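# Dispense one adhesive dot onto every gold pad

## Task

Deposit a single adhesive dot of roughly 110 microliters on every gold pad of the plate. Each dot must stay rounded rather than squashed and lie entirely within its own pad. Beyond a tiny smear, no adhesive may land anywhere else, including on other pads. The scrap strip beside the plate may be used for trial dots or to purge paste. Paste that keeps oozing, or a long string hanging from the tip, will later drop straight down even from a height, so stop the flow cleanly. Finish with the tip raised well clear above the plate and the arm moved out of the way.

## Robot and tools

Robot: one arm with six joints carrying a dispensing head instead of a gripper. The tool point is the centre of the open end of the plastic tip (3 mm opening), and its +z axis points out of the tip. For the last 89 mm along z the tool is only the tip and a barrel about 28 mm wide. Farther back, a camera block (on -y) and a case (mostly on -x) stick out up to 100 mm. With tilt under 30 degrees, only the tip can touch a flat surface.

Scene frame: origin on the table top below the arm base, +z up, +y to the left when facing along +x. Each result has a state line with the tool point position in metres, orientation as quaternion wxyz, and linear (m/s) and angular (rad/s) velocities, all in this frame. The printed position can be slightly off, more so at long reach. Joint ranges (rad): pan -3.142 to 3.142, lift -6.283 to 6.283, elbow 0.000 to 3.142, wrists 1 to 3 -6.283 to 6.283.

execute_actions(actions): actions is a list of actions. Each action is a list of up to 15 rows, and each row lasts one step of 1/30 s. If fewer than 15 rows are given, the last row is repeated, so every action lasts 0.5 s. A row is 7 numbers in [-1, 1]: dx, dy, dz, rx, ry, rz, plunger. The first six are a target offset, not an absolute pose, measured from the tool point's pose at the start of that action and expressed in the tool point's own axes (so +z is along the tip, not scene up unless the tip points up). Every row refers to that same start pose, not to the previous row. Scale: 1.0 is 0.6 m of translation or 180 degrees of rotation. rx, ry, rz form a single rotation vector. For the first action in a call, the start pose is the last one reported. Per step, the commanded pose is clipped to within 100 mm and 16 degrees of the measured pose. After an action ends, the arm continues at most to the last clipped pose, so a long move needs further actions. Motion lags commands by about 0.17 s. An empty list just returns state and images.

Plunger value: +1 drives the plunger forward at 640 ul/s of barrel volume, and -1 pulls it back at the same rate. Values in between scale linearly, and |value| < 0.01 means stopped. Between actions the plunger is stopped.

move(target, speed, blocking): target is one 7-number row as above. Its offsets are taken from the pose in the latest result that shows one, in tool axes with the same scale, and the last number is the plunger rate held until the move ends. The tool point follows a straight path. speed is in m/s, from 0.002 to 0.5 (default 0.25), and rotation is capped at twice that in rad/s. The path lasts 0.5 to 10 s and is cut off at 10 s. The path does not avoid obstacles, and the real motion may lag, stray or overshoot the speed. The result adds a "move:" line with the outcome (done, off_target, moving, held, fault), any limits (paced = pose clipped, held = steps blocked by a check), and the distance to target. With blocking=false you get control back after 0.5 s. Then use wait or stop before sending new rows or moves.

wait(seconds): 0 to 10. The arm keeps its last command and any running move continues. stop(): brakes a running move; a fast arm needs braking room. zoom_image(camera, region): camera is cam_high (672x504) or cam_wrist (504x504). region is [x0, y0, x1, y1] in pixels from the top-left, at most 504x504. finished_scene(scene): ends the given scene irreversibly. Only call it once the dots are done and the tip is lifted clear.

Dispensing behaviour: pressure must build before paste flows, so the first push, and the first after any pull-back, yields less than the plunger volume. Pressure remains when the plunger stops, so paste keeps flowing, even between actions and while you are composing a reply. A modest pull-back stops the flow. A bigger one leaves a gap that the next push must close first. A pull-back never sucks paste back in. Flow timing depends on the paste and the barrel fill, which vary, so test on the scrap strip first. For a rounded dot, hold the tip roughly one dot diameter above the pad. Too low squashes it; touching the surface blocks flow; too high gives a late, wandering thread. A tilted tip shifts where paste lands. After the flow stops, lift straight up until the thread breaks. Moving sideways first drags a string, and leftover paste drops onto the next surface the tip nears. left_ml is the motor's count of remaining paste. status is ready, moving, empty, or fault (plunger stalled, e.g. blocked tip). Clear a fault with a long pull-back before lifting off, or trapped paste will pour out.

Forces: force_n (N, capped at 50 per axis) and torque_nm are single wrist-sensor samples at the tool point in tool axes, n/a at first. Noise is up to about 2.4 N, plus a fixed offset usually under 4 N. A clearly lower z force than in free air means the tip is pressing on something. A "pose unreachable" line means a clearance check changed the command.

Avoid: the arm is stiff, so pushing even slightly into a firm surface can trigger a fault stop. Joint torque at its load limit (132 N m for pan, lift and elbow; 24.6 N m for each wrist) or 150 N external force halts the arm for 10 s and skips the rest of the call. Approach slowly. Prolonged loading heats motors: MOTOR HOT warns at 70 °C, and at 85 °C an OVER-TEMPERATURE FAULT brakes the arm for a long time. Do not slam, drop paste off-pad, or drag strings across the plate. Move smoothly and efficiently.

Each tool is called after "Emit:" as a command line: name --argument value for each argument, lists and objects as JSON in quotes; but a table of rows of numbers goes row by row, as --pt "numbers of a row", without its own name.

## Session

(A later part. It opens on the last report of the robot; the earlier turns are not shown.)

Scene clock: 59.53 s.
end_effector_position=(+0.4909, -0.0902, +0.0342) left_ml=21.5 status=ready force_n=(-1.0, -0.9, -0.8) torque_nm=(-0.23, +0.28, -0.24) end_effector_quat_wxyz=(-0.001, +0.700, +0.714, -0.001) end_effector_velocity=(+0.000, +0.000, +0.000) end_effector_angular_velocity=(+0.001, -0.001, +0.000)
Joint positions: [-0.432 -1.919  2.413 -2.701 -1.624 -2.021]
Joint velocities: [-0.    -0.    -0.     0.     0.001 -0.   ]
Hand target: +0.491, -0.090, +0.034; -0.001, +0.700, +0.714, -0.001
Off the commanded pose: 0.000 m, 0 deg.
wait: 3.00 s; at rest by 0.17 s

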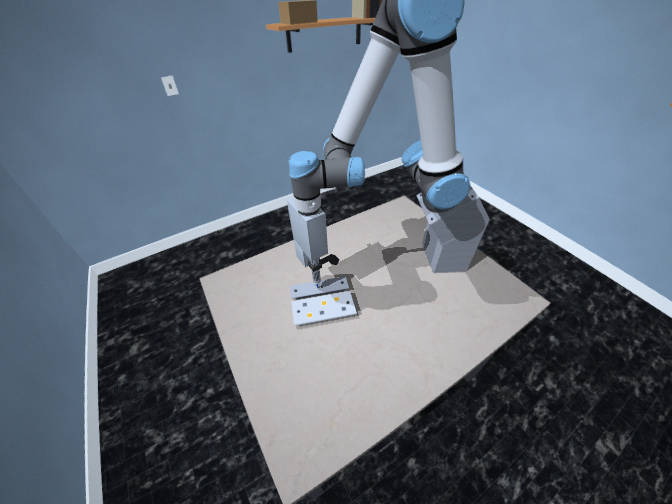

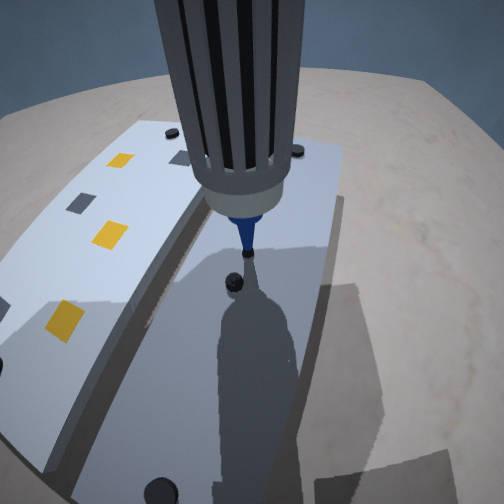

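Emit:
execute_actions --actions '[[[0,0,0,0,0,0,-0.2]]]'

Emit:
move --target '[0, 0, -0.045, 0, 0, 0, 0]' --speed 0.05

Emit:
zoom_image --camera "cam_wrist" --region '[200, 220, 300, 320]'

Emit:
zoom_image --camera "cam_high" --region '[285, 265, 365, 330]'

Scene clock: 61.87 s.
end_effector_position=(+0.4909, -0.0902, +0.0342) left_ml=21.5 status=moving force_n=(+0.6, -1.1, -1.1) torque_nm=(-0.22, -0.25, -0.27) end_effector_quat_wxyz=(-0.001, +0.700, +0.714, -0.001) end_effector_velocity=(+0.001, -0.001, +0.000) end_effector_angular_velocity=(-0.001, -0.001, -0.000)
Joint positions: [-0.432 -1.919  2.413 -2.701 -1.624 -2.021]
Joint velocities: [-0.    -0.    -0.001 -0.    -0.001 -0.   ]
Hand target: +0.491, -0.090, +0.034; -0.001, +0.700, +0.714, -0.001
Off the commanded pose: 0.000 m, 0 deg.

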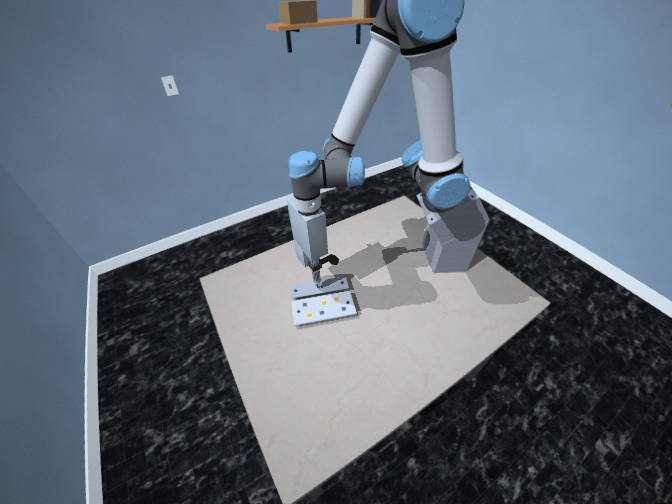

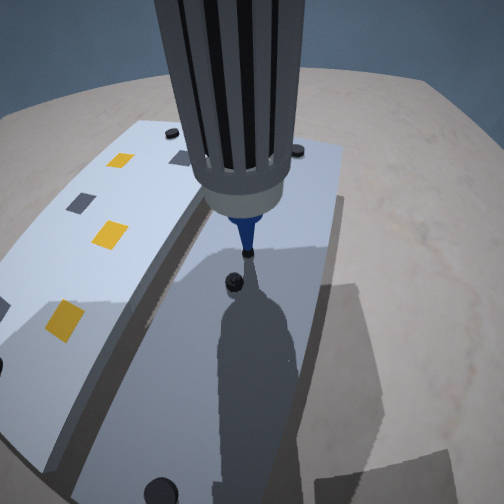

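Scene clock: 62.83 s.
end_effector_position=(+0.4910, -0.0902, +0.0609) left_ml=21.5 status=ready force_n=(-0.5, -1.5, -0.5) torque_nm=(-0.33, +0.14, -0.26) end_effector_quat_wxyz=(-0.000, +0.700, +0.714, -0.001) end_effector_velocity=(-0.000, -0.000, +0.002) end_effector_angular_velocity=(+0.000, +0.001, +0.000)
Joint positions: [-0.427 -1.999  2.396 -2.604 -1.627 -2.017]
Joint velocities: [-0.    -0.007 -0.002  0.011 -0.    -0.   ]
Hand target: +0.491, -0.090, +0.061; -0.001, +0.700, +0.714, -0.001
Off the commanded pose: 0.000 m, 0 deg.
move: done

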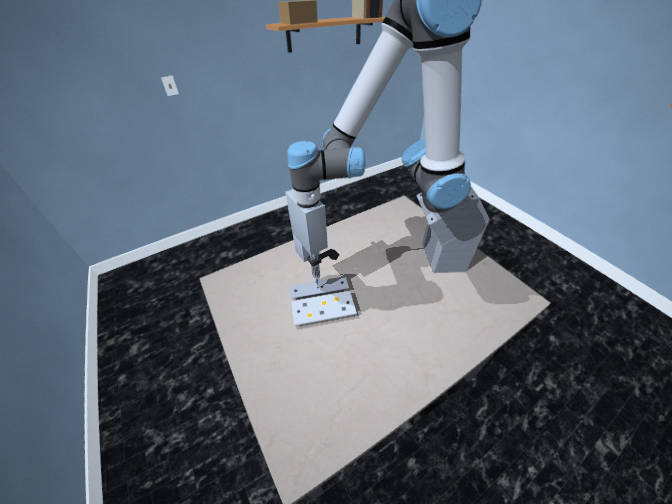

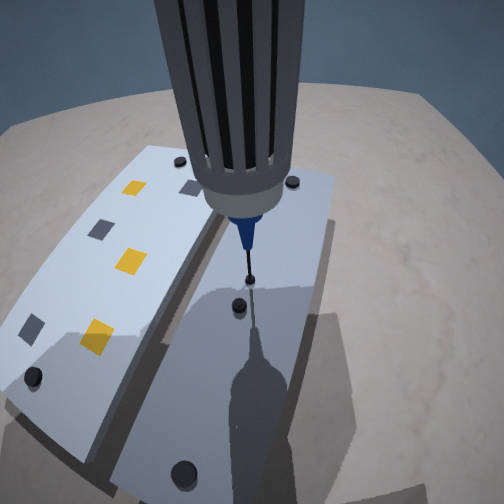

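Region (200, 220, 300, 320) of cam_wrist's 504x504 image, scaled by 5.040, with more detail than that image has.

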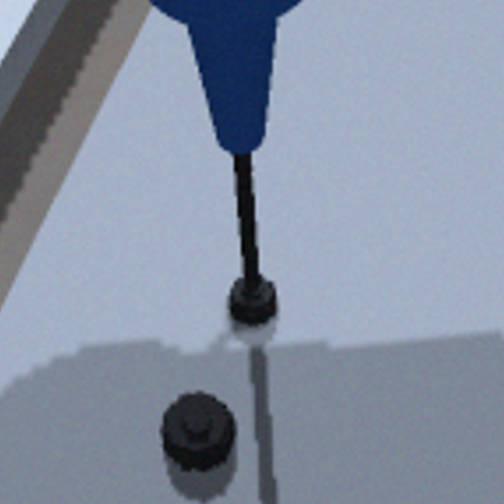

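Region (285, 265, 365, 330) of cam_high's 672x504 image, scaled by 6.300, with more detail than that image has; it fills the top 410 rows of this view, and the rest is white.

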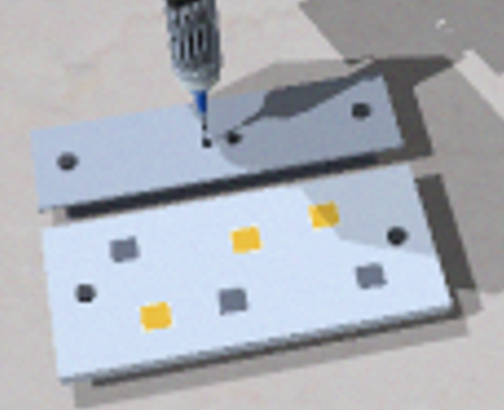

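Emit:
move --target '[0, 0, -0.015, 0, 0, 0, 0]' --speed 0.05

Emit:
zoom_image --camera "cam_wrist" --region '[200, 230, 300, 330]'

Scene clock: 67.67 s.
end_effector_position=(+0.4911, -0.0902, +0.0696) left_ml=21.5 status=ready force_n=(-1.7, -3.0, +0.6) torque_nm=(-0.91, +0.53, -0.24) end_effector_quat_wxyz=(-0.000, +0.700, +0.714, -0.001) end_effector_velocity=(-0.000, -0.001, +0.002) end_effector_angular_velocity=(-0.001, +0.000, +0.001)
Joint positions: [-0.425 -2.024  2.389 -2.572 -1.628 -2.015]
Joint velocities: [ 0.    -0.007 -0.002  0.009 -0.001 -0.001]
Hand target: +0.491, -0.090, +0.070; -0.000, +0.700, +0.714, -0.001
Off the commanded pose: 0.000 m, 0 deg.
move: done

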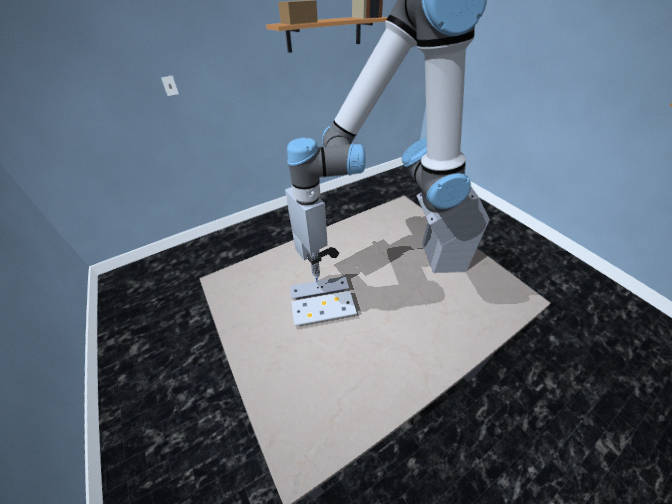

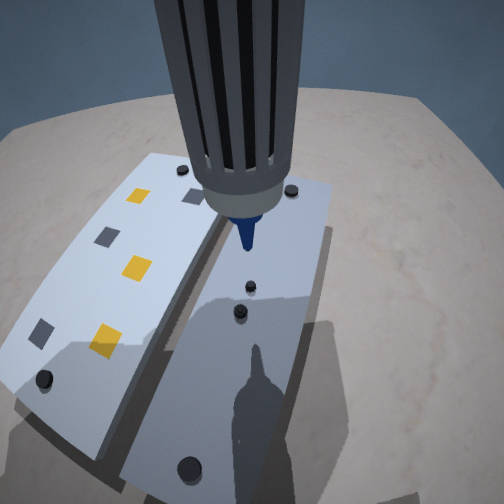

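Region (200, 230, 300, 330) of cam_wrist's 504x504 image, scaled by 5.040, with more detail than that image has.

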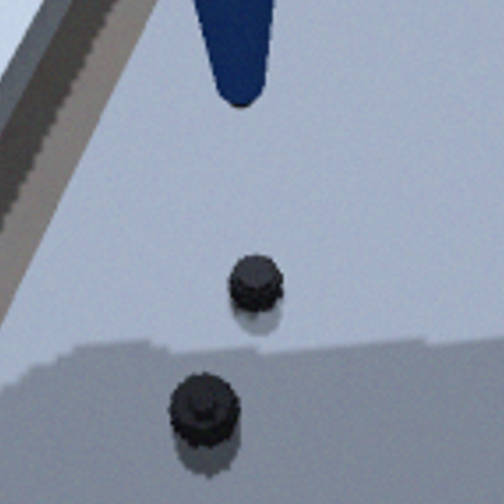

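Emit:
move --target '[0.1395, -0.0555, 0.0327, 0, 0, 0, 0]' --speed 0.15

Emit:
zoom_image --camera "cam_wrist" --region '[190, 210, 310, 330]'

Scene clock: 76.90 s.
end_effector_position=(+0.4563, -0.0072, +0.0502) left_ml=21.5 status=ready force_n=(-1.5, -1.2, +0.1) torque_nm=(-0.28, +0.50, -0.26) end_effector_quat_wxyz=(-0.001, +0.700, +0.714, -0.000) end_effector_velocity=(-0.001, +0.002, -0.001) end_effector_angular_velocity=(-0.004, +0.002, +0.000)
Joint positions: [-0.179 -1.934  2.501 -2.748 -1.771 -1.814]
Joint velocities: [ 0.014  0.01   0.    -0.007 -0.013  0.012]
Hand target: +0.456, -0.007, +0.050; -0.001, +0.700, +0.714, -0.000
Off the commanded pose: 0.000 m, 0 deg.
move: done

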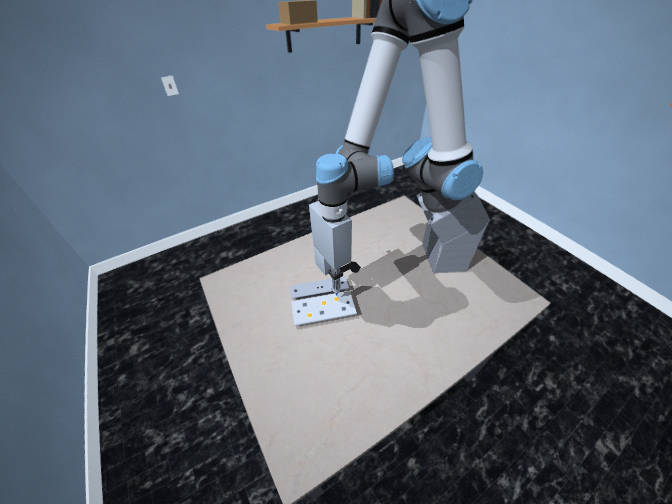

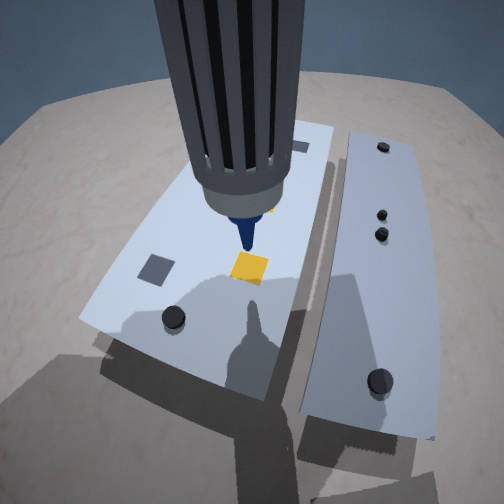

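Region (190, 210, 310, 330) of cam_wrist's 504x504 image, scaled by 4.200, with more detail than that image has.

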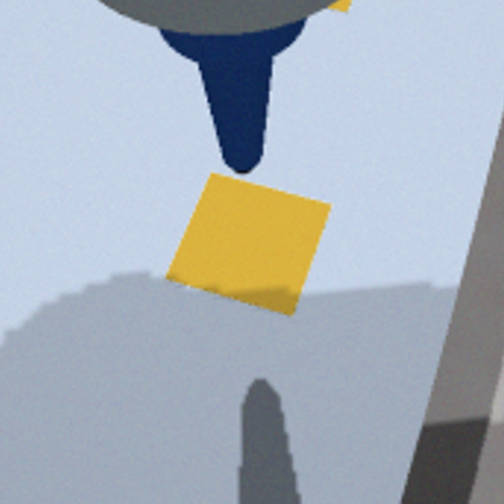

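Emit:
move --target '[0, 0.0022, 0.0255, 0, 0, 0, 0]' --speed 0.05

Emit:
zoom_image --camera "cam_wrist" --region '[200, 210, 300, 310]'

Scene clock: 80.40 s.
end_effector_position=(+0.4575, -0.0072, +0.0352) left_ml=21.5 status=ready force_n=(-0.6, -2.0, +1.2) torque_nm=(-0.59, +0.25, -0.26) end_effector_quat_wxyz=(-0.001, +0.700, +0.714, -0.000) end_effector_velocity=(-0.000, +0.000, -0.003) end_effector_angular_velocity=(+0.001, -0.000, -0.000)
Joint positions: [-0.189 -1.881  2.507 -2.807 -1.765 -1.822]
Joint velocities: [-0.002  0.01   0.002 -0.013  0.002 -0.001]
Hand target: +0.458, -0.007, +0.035; -0.001, +0.700, +0.714, -0.000
Off the commanded pose: 0.000 m, 0 deg.
move: done

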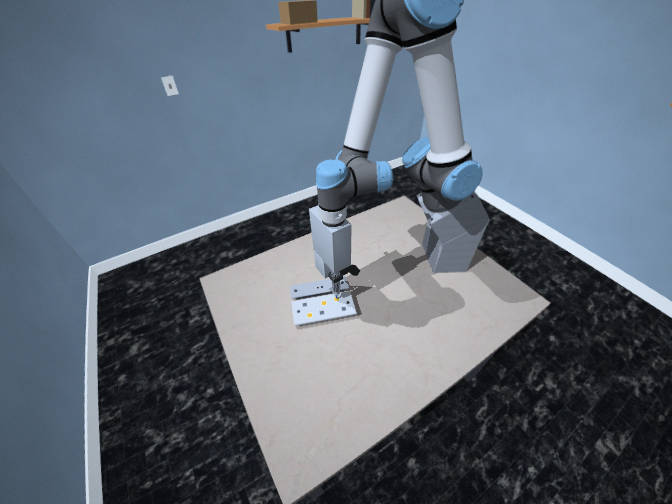

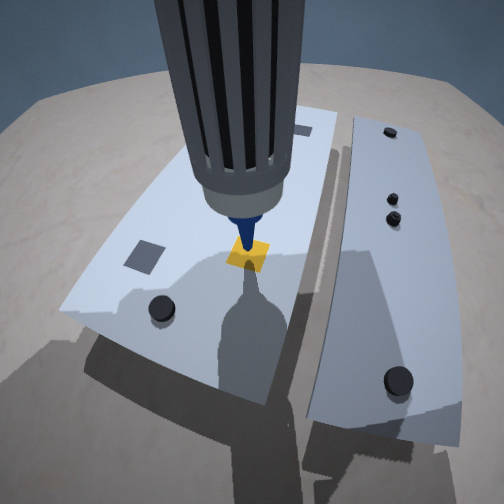

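Region (200, 210, 300, 310) of cam_wrist's 504x504 image, scaled by 5.040, with more detail than that image has.

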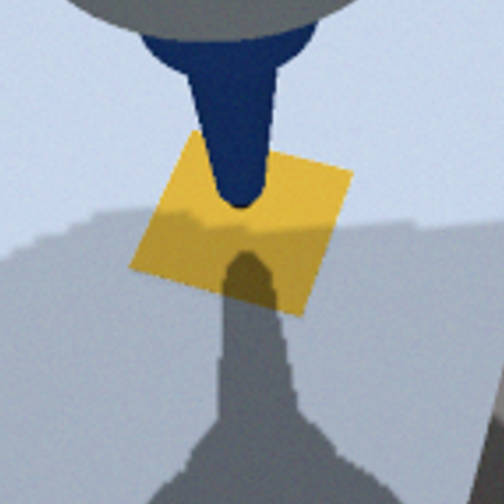

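Emit:
zoom_image --camera "cam_wrist" --region '[360, 180, 430, 250]'

Region (360, 180, 430, 250) of cam_wrist's 504x504 image, scaled by 7.200, with more detail than that image has.

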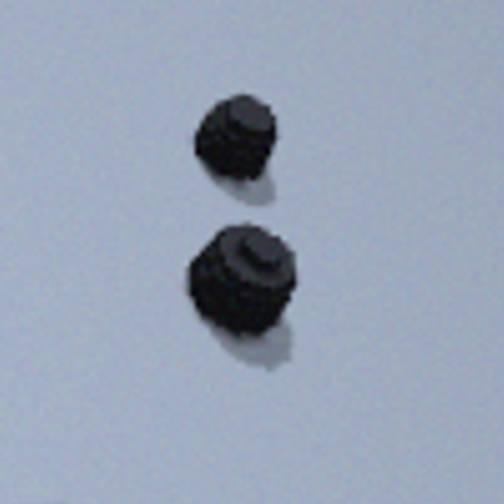

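Emit:
execute_actions --actions '[[[0,0,0,0,0,0,0.544]]]'

Emit:
wait --seconds 3

Emit:
zoom_image --camera "cam_wrist" --region '[200, 210, 300, 310]'

Scene clock: 84.57 s.
end_effector_position=(+0.4574, -0.0071, +0.0352) left_ml=21.4 status=moving force_n=(-1.2, -2.0, +0.0) torque_nm=(-0.57, +0.33, -0.18) end_effector_quat_wxyz=(-0.001, +0.700, +0.714, -0.000) end_effector_velocity=(-0.000, +0.000, -0.000) end_effector_angular_velocity=(+0.001, +0.000, -0.001)
Joint positions: [-0.189 -1.881  2.507 -2.807 -1.765 -1.822]
Joint velocities: [ 0.     0.     0.001 -0.     0.     0.001]
Hand target: +0.457, -0.007, +0.035; -0.001, +0.700, +0.714, -0.000
Off the commanded pose: 0.000 m, 0 deg.

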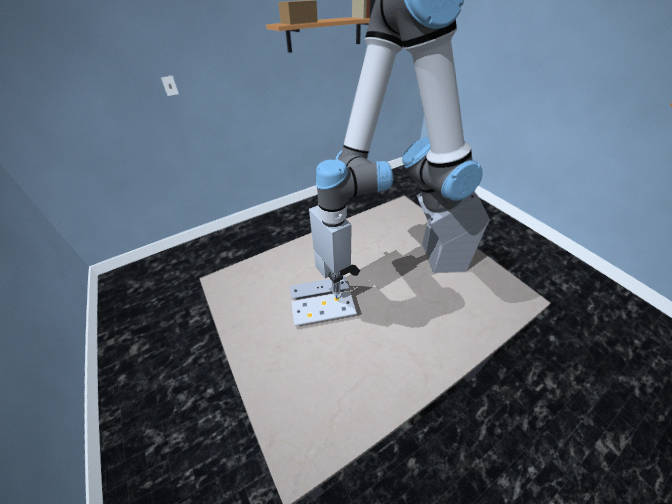

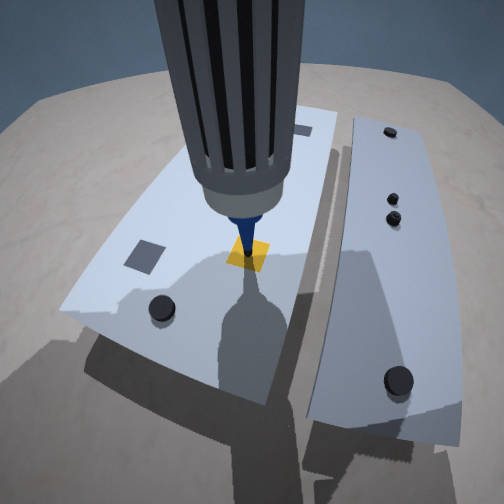

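Scene clock: 87.57 s.
end_effector_position=(+0.4575, -0.0072, +0.0352) left_ml=21.4 status=ready force_n=(-1.6, -2.2, +0.5) torque_nm=(-0.59, +0.53, -0.29) end_effector_quat_wxyz=(-0.001, +0.700, +0.714, -0.000) end_effector_velocity=(-0.000, -0.000, +0.000) end_effector_angular_velocity=(-0.001, +0.000, -0.000)
Joint positions: [-0.189 -1.881  2.507 -2.807 -1.765 -1.822]
Joint velocities: [-0.    -0.    -0.     0.001 -0.001  0.   ]
Hand target: +0.457, -0.007, +0.035; -0.001, +0.700, +0.714, -0.000
Off the commanded pose: 0.000 m, 0 deg.
wait: 3.00 s; at rest by 0.20 s

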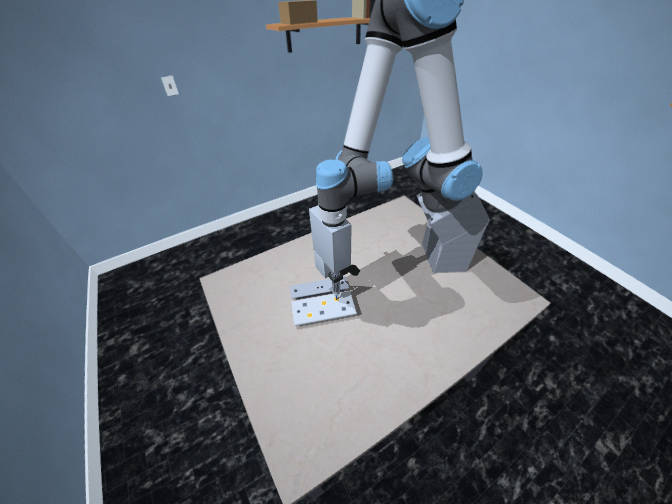

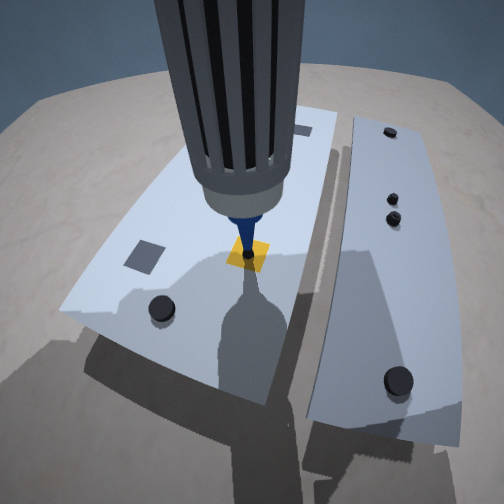

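Region (200, 210, 300, 310) of cam_wrist's 504x504 image, scaled by 5.040, with more detail than that image has.

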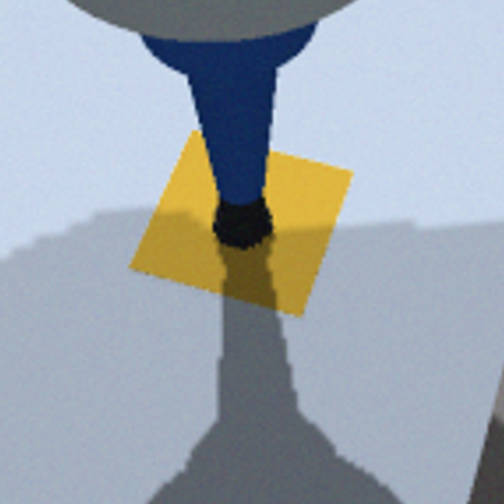

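Centered. Pull back and lift.

Emit:
execute_actions --actions '[[[0,0,-0.001,0,0,0,-0.2],[0,0,-0.002,0,0,0,-0.2],[0,0,-0.004,0,0,0,-0.2],[0,0,-0.006,0,0,0,-0.2],[0,0,-0.008,0,0,0,-0.2],[0,0,-0.011,0,0,0,-0.2],[0,0,-0.014,0,0,0,-0.2],[0,0,-0.017,0,0,0,-0.2],[0,0,-0.020,0,0,0,-0.2],[0,0,-0.023,0,0,0,-0.2],[0,0,-0.026,0,0,0,-0.2],[0,0,-0.029,0,0,0,-0.2],[0,0,-0.032,0,0,0,-0.2],[0,0,-0.035,0,0,0,-0.2],[0,0,-0.038,0,0,0,-0.2]],[[0,0,-0.017,0,0,0,0],[0,0,-0.020,0,0,0,0],[0,0,-0.023,0,0,0,0],[0,0,-0.026,0,0,0,0],[0,0,-0.029,0,0,0,0],[0,0,-0.032,0,0,0,0],[0,0,-0.035,0,0,0,0],[0,0,-0.037,0,0,0,0],[0,0,-0.039,0,0,0,0],[0,0,-0.041,0,0,0,0],[0,0,-0.042,0,0,0,0]]]'

Emit:
wait --seconds 1

Emit:
zoom_image --camera "cam_wrist" --region '[190, 200, 330, 340]'

Scene clock: 91.23 s.
end_effector_position=(+0.4578, -0.0071, +0.0720) left_ml=21.4 status=ready force_n=(-1.3, -1.2, +0.3) torque_nm=(-0.29, +0.42, -0.22) end_effector_quat_wxyz=(-0.000, +0.700, +0.714, +0.000) end_effector_velocity=(+0.000, +0.000, +0.020) end_effector_angular_velocity=(+0.002, +0.001, -0.000)
Joint positions: [-0.16  -1.999  2.482 -2.661 -1.782 -1.798]
Joint velocities: [ 0.015 -0.06  -0.019  0.082 -0.007  0.014]
Hand target: +0.458, -0.007, +0.074; -0.000, +0.700, +0.714, -0.000
Off the commanded pose: 0.002 m, 0 deg.

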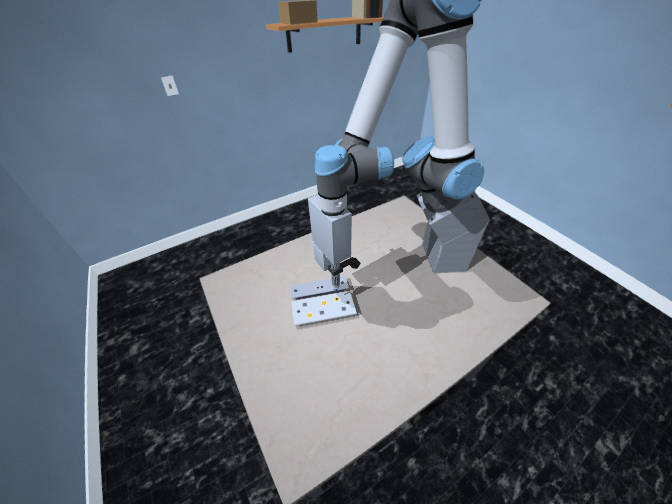

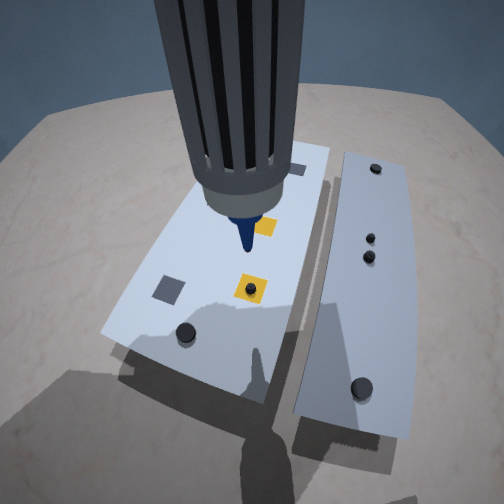

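Scene clock: 92.23 s.
end_effector_position=(+0.4577, -0.0071, +0.0743) left_ml=21.4 status=ready force_n=(-0.9, +0.1, +1.4) torque_nm=(+0.14, +0.26, -0.18) end_effector_quat_wxyz=(-0.000, +0.700, +0.714, -0.000) end_effector_velocity=(-0.001, -0.000, -0.000) end_effector_angular_velocity=(-0.000, +0.002, +0.000)
Joint positions: [-0.158 -2.006  2.479 -2.65  -1.783 -1.797]
Joint velocities: [ 0.     0.     0.001  0.001 -0.001  0.   ]
Hand target: +0.458, -0.007, +0.074; -0.000, +0.700, +0.714, -0.000
Off the commanded pose: 0.000 m, 0 deg.
wait: 1.00 s; at rest by 0.20 s

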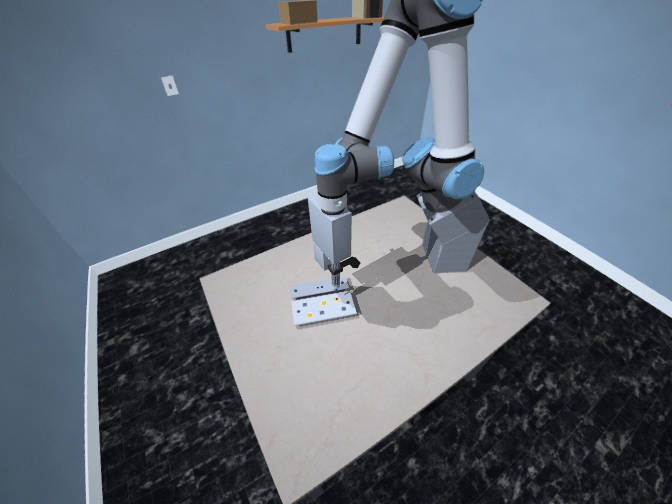

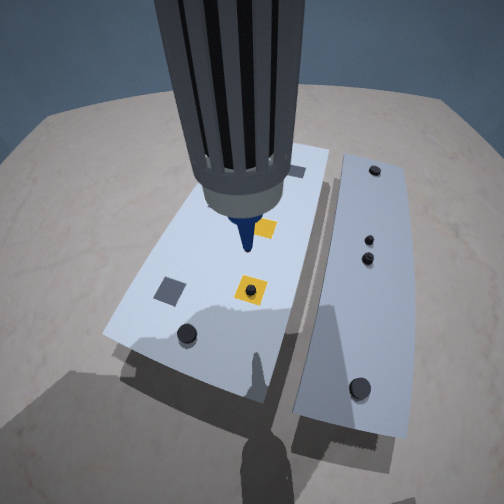

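Region (190, 200, 330, 340) of cam_wrist's 504x504 image, scaled by 3.600, with more detail than that image has.

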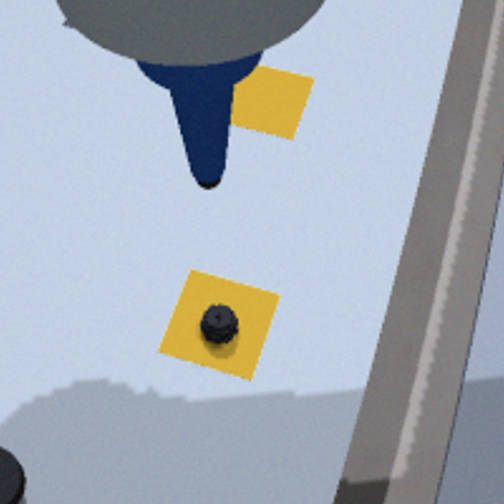

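Emit:
move --target '[-0.0171, 0.0727, 0.0483, 0, 0, 0, 0]' --speed 0.1

Emit:
zoom_image --camera "cam_wrist" --region '[200, 210, 300, 310]'

Scene clock: 95.43 s.
end_effector_position=(+0.5012, -0.0166, +0.0454) left_ml=21.4 status=ready force_n=(+0.4, -1.4, +0.4) torque_nm=(-0.45, -0.28, -0.27) end_effector_quat_wxyz=(-0.000, +0.700, +0.714, +0.000) end_effector_velocity=(+0.002, -0.000, -0.002) end_effector_angular_velocity=(+0.000, +0.001, +0.001)
Joint positions: [-0.179 -1.851  2.386 -2.716 -1.771 -1.814]
Joint velocities: [-0.     0.009 -0.006 -0.002 -0.    -0.001]
Hand target: +0.501, -0.017, +0.045; -0.000, +0.700, +0.714, -0.000
Off the commanded pose: 0.000 m, 0 deg.
move: done

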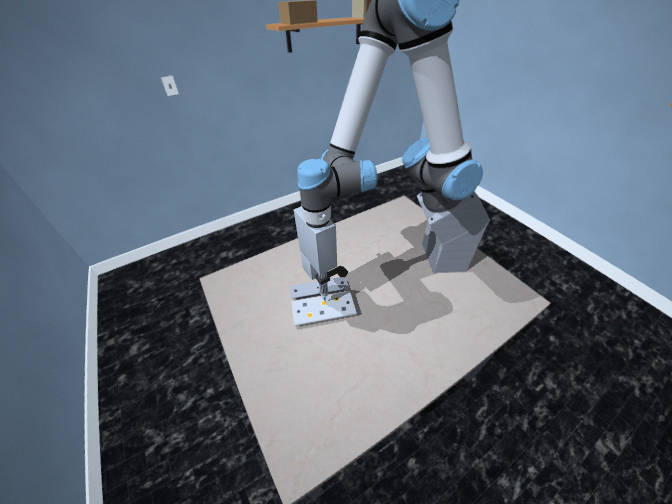

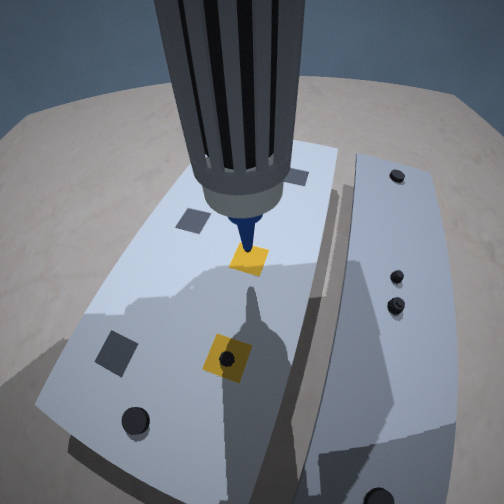

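Region (200, 210, 300, 310) of cam_wrist's 504x504 image, scaled by 5.040, with more detail than that image has.

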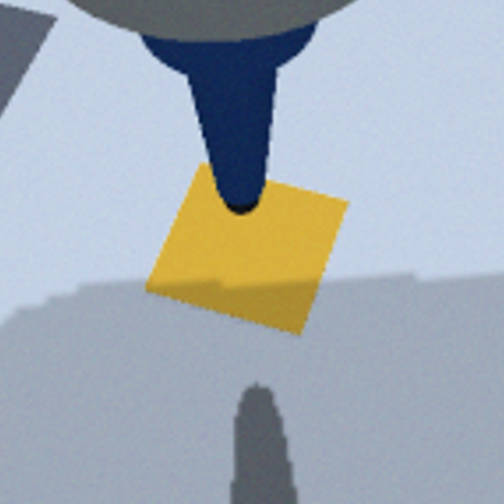

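Emit:
move --target '[0, 0.0048, 0.0175, 0, 0, 0, 0]' --speed 0.05

Emit:
zoom_image --camera "cam_wrist" --region '[200, 210, 300, 310]'

Scene clock: 98.47 s.
end_effector_position=(+0.5040, -0.0165, +0.0351) left_ml=21.4 status=ready force_n=(+0.0, -1.6, +0.1) torque_nm=(-0.40, -0.11, -0.21) end_effector_quat_wxyz=(-0.000, +0.700, +0.714, -0.000) end_effector_velocity=(+0.000, -0.001, -0.002) end_effector_angular_velocity=(-0.001, +0.001, +0.000)
Joint positions: [-0.184 -1.817  2.383 -2.748 -1.768 -1.818]
Joint velocities: [-0.001  0.007 -0.    -0.007 -0.001 -0.001]
Hand target: +0.504, -0.017, +0.035; -0.000, +0.700, +0.714, +0.000
Off the commanded pose: 0.000 m, 0 deg.
move: done

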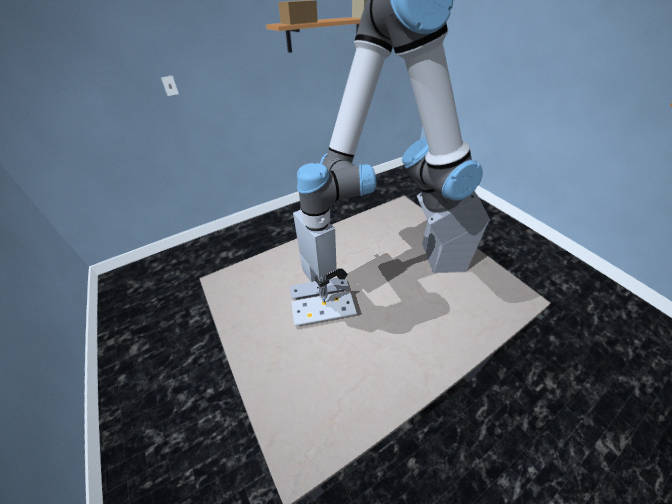

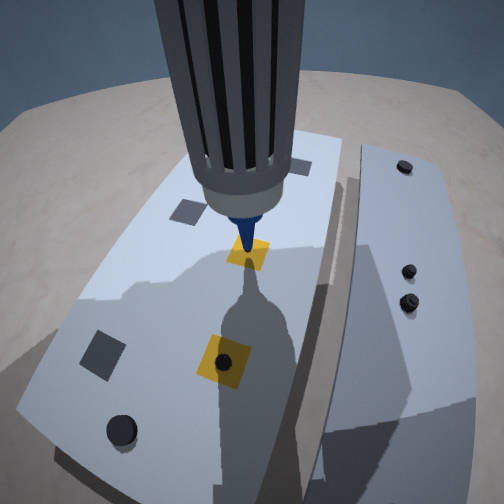

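Region (200, 210, 300, 310) of cam_wrist's 504x504 image, scaled by 5.040, with more detail than that image has.

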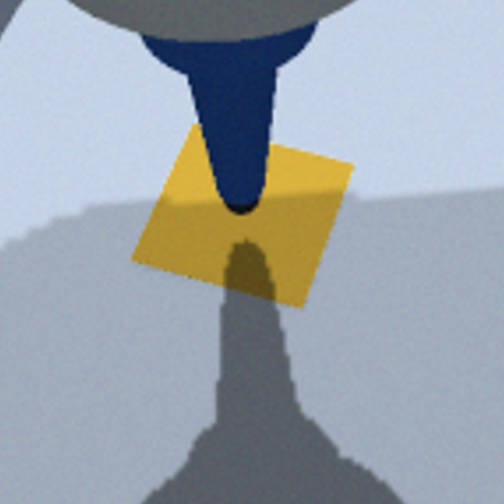

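Emit:
execute_actions --actions '[[[0,0,0,0,0,0,0.544]]]'

Emit:
wait --seconds 3

Emit:
execute_actions --actions '[[[0,0,-0.001,0,0,0,-0.2],[0,0,-0.002,0,0,0,-0.2],[0,0,-0.004,0,0,0,-0.2],[0,0,-0.006,0,0,0,-0.2],[0,0,-0.008,0,0,0,-0.2],[0,0,-0.011,0,0,0,-0.2],[0,0,-0.014,0,0,0,-0.2],[0,0,-0.017,0,0,0,-0.2],[0,0,-0.020,0,0,0,-0.2],[0,0,-0.023,0,0,0,-0.2],[0,0,-0.026,0,0,0,-0.2],[0,0,-0.029,0,0,0,-0.2],[0,0,-0.032,0,0,0,-0.2],[0,0,-0.035,0,0,0,-0.2],[0,0,-0.038,0,0,0,-0.2]],[[0,0,-0.017,0,0,0,0],[0,0,-0.020,0,0,0,0],[0,0,-0.023,0,0,0,0],[0,0,-0.026,0,0,0,0],[0,0,-0.029,0,0,0,0],[0,0,-0.032,0,0,0,0],[0,0,-0.035,0,0,0,0],[0,0,-0.037,0,0,0,0],[0,0,-0.039,0,0,0,0],[0,0,-0.041,0,0,0,0],[0,0,-0.042,0,0,0,0]]]'

Emit:
wait --seconds 1

Emit:
zoom_image --camera "cam_wrist" --region '[150, 180, 330, 400]'

Scene clock: 101.50 s.
end_effector_position=(+0.5040, -0.0166, +0.0351) left_ml=21.3 status=moving force_n=(-2.1, -2.9, -0.5) torque_nm=(-0.89, +0.77, -0.21) end_effector_quat_wxyz=(-0.000, +0.700, +0.714, +0.000) end_effector_velocity=(-0.001, +0.000, -0.000) end_effector_angular_velocity=(+0.000, +0.002, +0.000)
Joint positions: [-0.184 -1.817  2.383 -2.748 -1.768 -1.818]
Joint velocities: [ 0.    -0.     0.001  0.002 -0.     0.001]
Hand target: +0.504, -0.017, +0.035; -0.000, +0.700, +0.714, -0.000
Off the commanded pose: 0.000 m, 0 deg.

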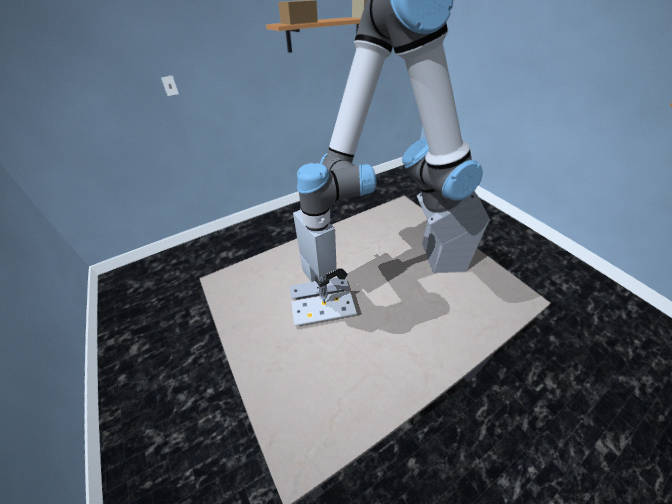

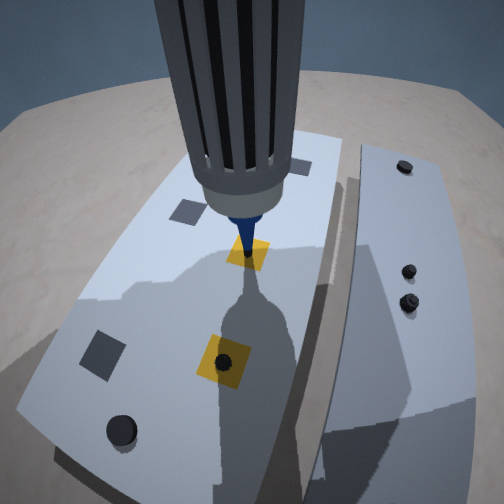

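Scene clock: 104.50 s.
end_effector_position=(+0.5040, -0.0165, +0.0351) left_ml=21.3 status=ready force_n=(-1.5, -2.0, -0.2) torque_nm=(-0.57, +0.48, -0.27) end_effector_quat_wxyz=(-0.000, +0.700, +0.714, -0.000) end_effector_velocity=(+0.000, +0.001, -0.000) end_effector_angular_velocity=(+0.002, +0.000, -0.001)
Joint positions: [-0.184 -1.817  2.383 -2.748 -1.768 -1.818]
Joint velocities: [-0.     0.    -0.001  0.001  0.002  0.001]
Hand target: +0.504, -0.017, +0.035; -0.000, +0.700, +0.714, -0.000
Off the commanded pose: 0.000 m, 0 deg.
wait: 3.00 s; at rest by 0.20 s

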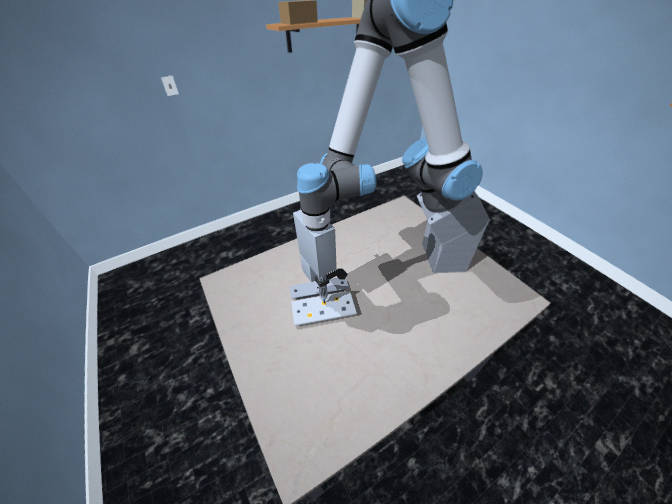

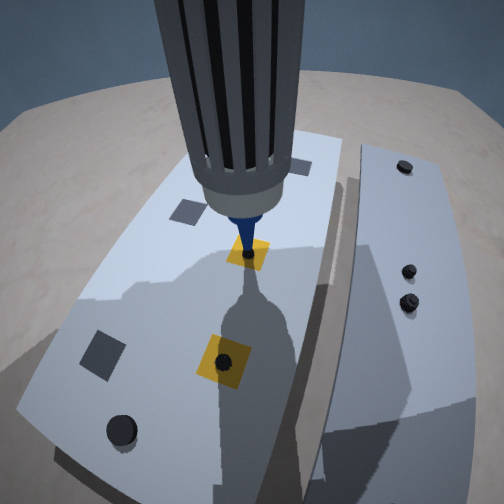

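Scene clock: 105.50 s.
end_effector_position=(+0.5042, -0.0165, +0.0721) left_ml=21.3 status=ready force_n=(-0.9, -1.3, -0.2) torque_nm=(-0.32, +0.26, -0.25) end_effector_quat_wxyz=(-0.000, +0.700, +0.714, +0.000) end_effector_velocity=(-0.000, +0.000, +0.019) end_effector_angular_velocity=(+0.001, +0.001, -0.000)
Joint positions: [-0.158 -1.918  2.361 -2.621 -1.783 -1.797]
Joint velocities: [ 0.014 -0.05  -0.015  0.069 -0.007  0.012]
Hand target: +0.504, -0.016, +0.074; -0.000, +0.700, +0.714, +0.000
Off the commanded pose: 0.002 m, 0 deg.

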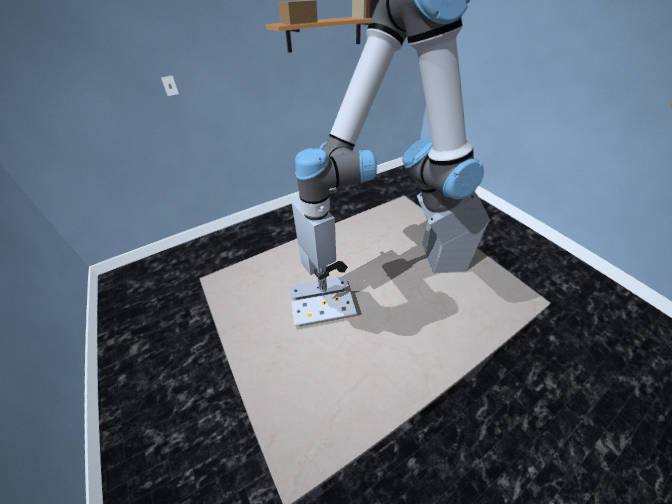

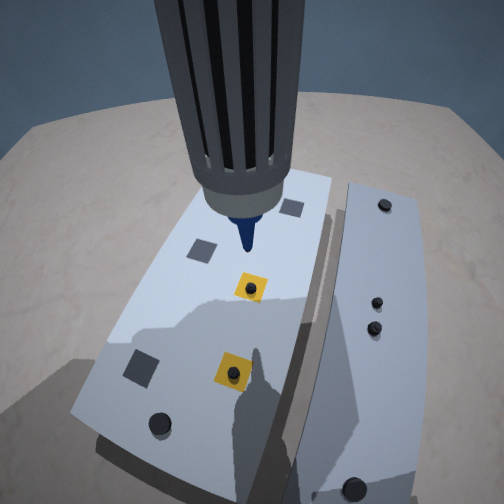

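Scene clock: 106.50 s.
end_effector_position=(+0.5041, -0.0165, +0.0744) left_ml=21.3 status=ready force_n=(-1.1, -1.0, +0.3) torque_nm=(-0.23, +0.36, -0.24) end_effector_quat_wxyz=(-0.000, +0.700, +0.714, +0.000) end_effector_velocity=(-0.000, +0.000, -0.000) end_effector_angular_velocity=(+0.000, +0.001, -0.001)
Joint positions: [-0.157 -1.924  2.359 -2.613 -1.784 -1.796]
Joint velocities: [ 0.     0.001  0.    -0.    -0.     0.001]
Hand target: +0.504, -0.016, +0.074; -0.000, +0.700, +0.714, +0.000
Off the commanded pose: 0.000 m, 0 deg.
wait: 1.00 s; at rest by 0.20 s

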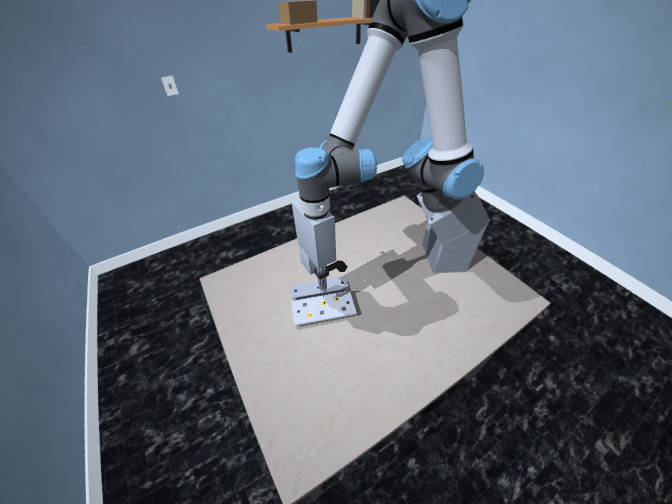

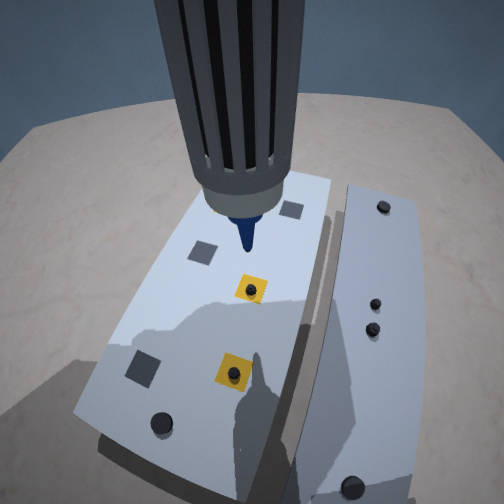

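Region (150, 180, 330, 400) of cam_wrist's 504x504 image, scaled by 2.291, with more detail than that image has; it fills the left 412 columns of this view, and the rest is white.

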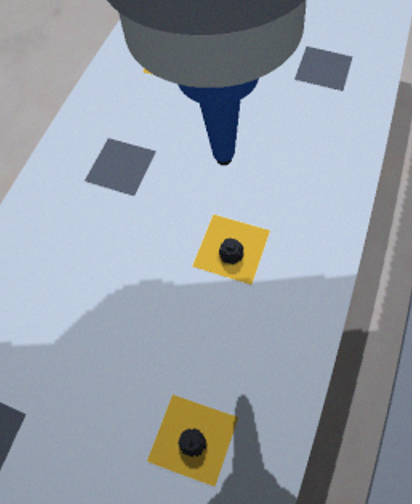

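Emit:
move --target '[0.0243, 0.1033, 0.0457, 0, 0, 0, 0]' --speed 0.12

Emit:
zoom_image --camera "cam_wrist" --region '[200, 210, 300, 310]'

Scene clock: 111.13 s.
end_effector_position=(+0.5655, -0.0008, +0.0469) left_ml=21.3 status=ready force_n=(-1.5, -2.2, +0.8) torque_nm=(-0.68, +0.47, -0.19) end_effector_quat_wxyz=(-0.000, +0.700, +0.714, +0.000) end_effector_velocity=(+0.002, +0.000, -0.001) end_effector_angular_velocity=(-0.001, +0.002, -0.000)
Joint positions: [-0.097 -1.728  2.204 -2.643 -1.817 -1.745]
Joint velocities: [ 0.002  0.008 -0.007  0.001 -0.003  0.002]
Hand target: +0.566, -0.001, +0.047; -0.000, +0.700, +0.714, +0.000
Off the commanded pose: 0.000 m, 0 deg.
move: done

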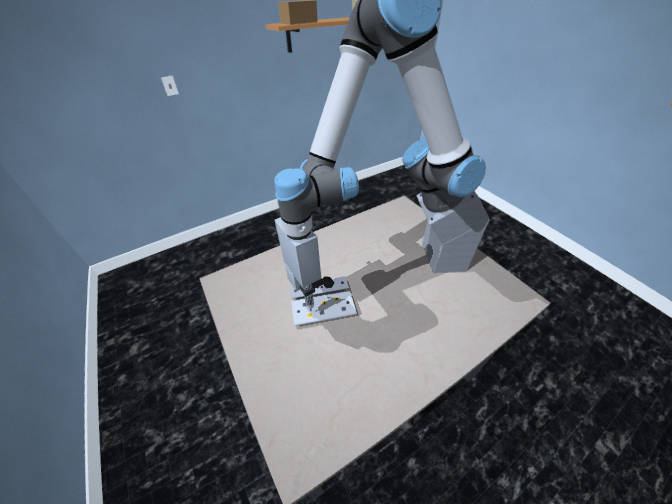

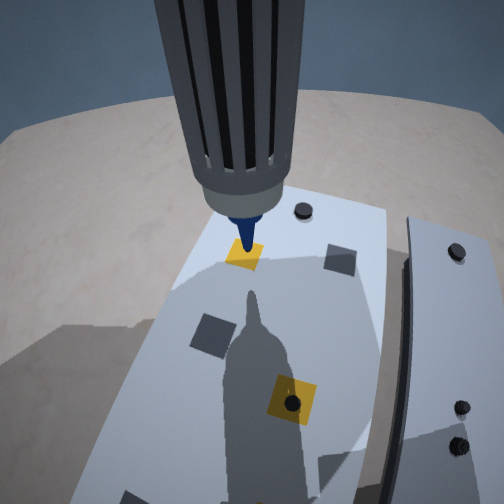

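Region (200, 210, 300, 310) of cam_wrist's 504x504 image, scaled by 5.040, with more detail than that image has.

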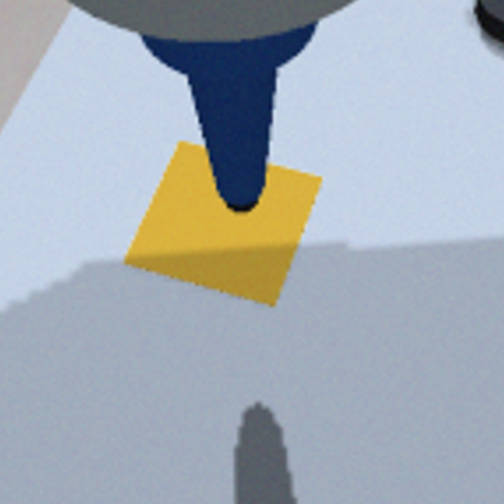

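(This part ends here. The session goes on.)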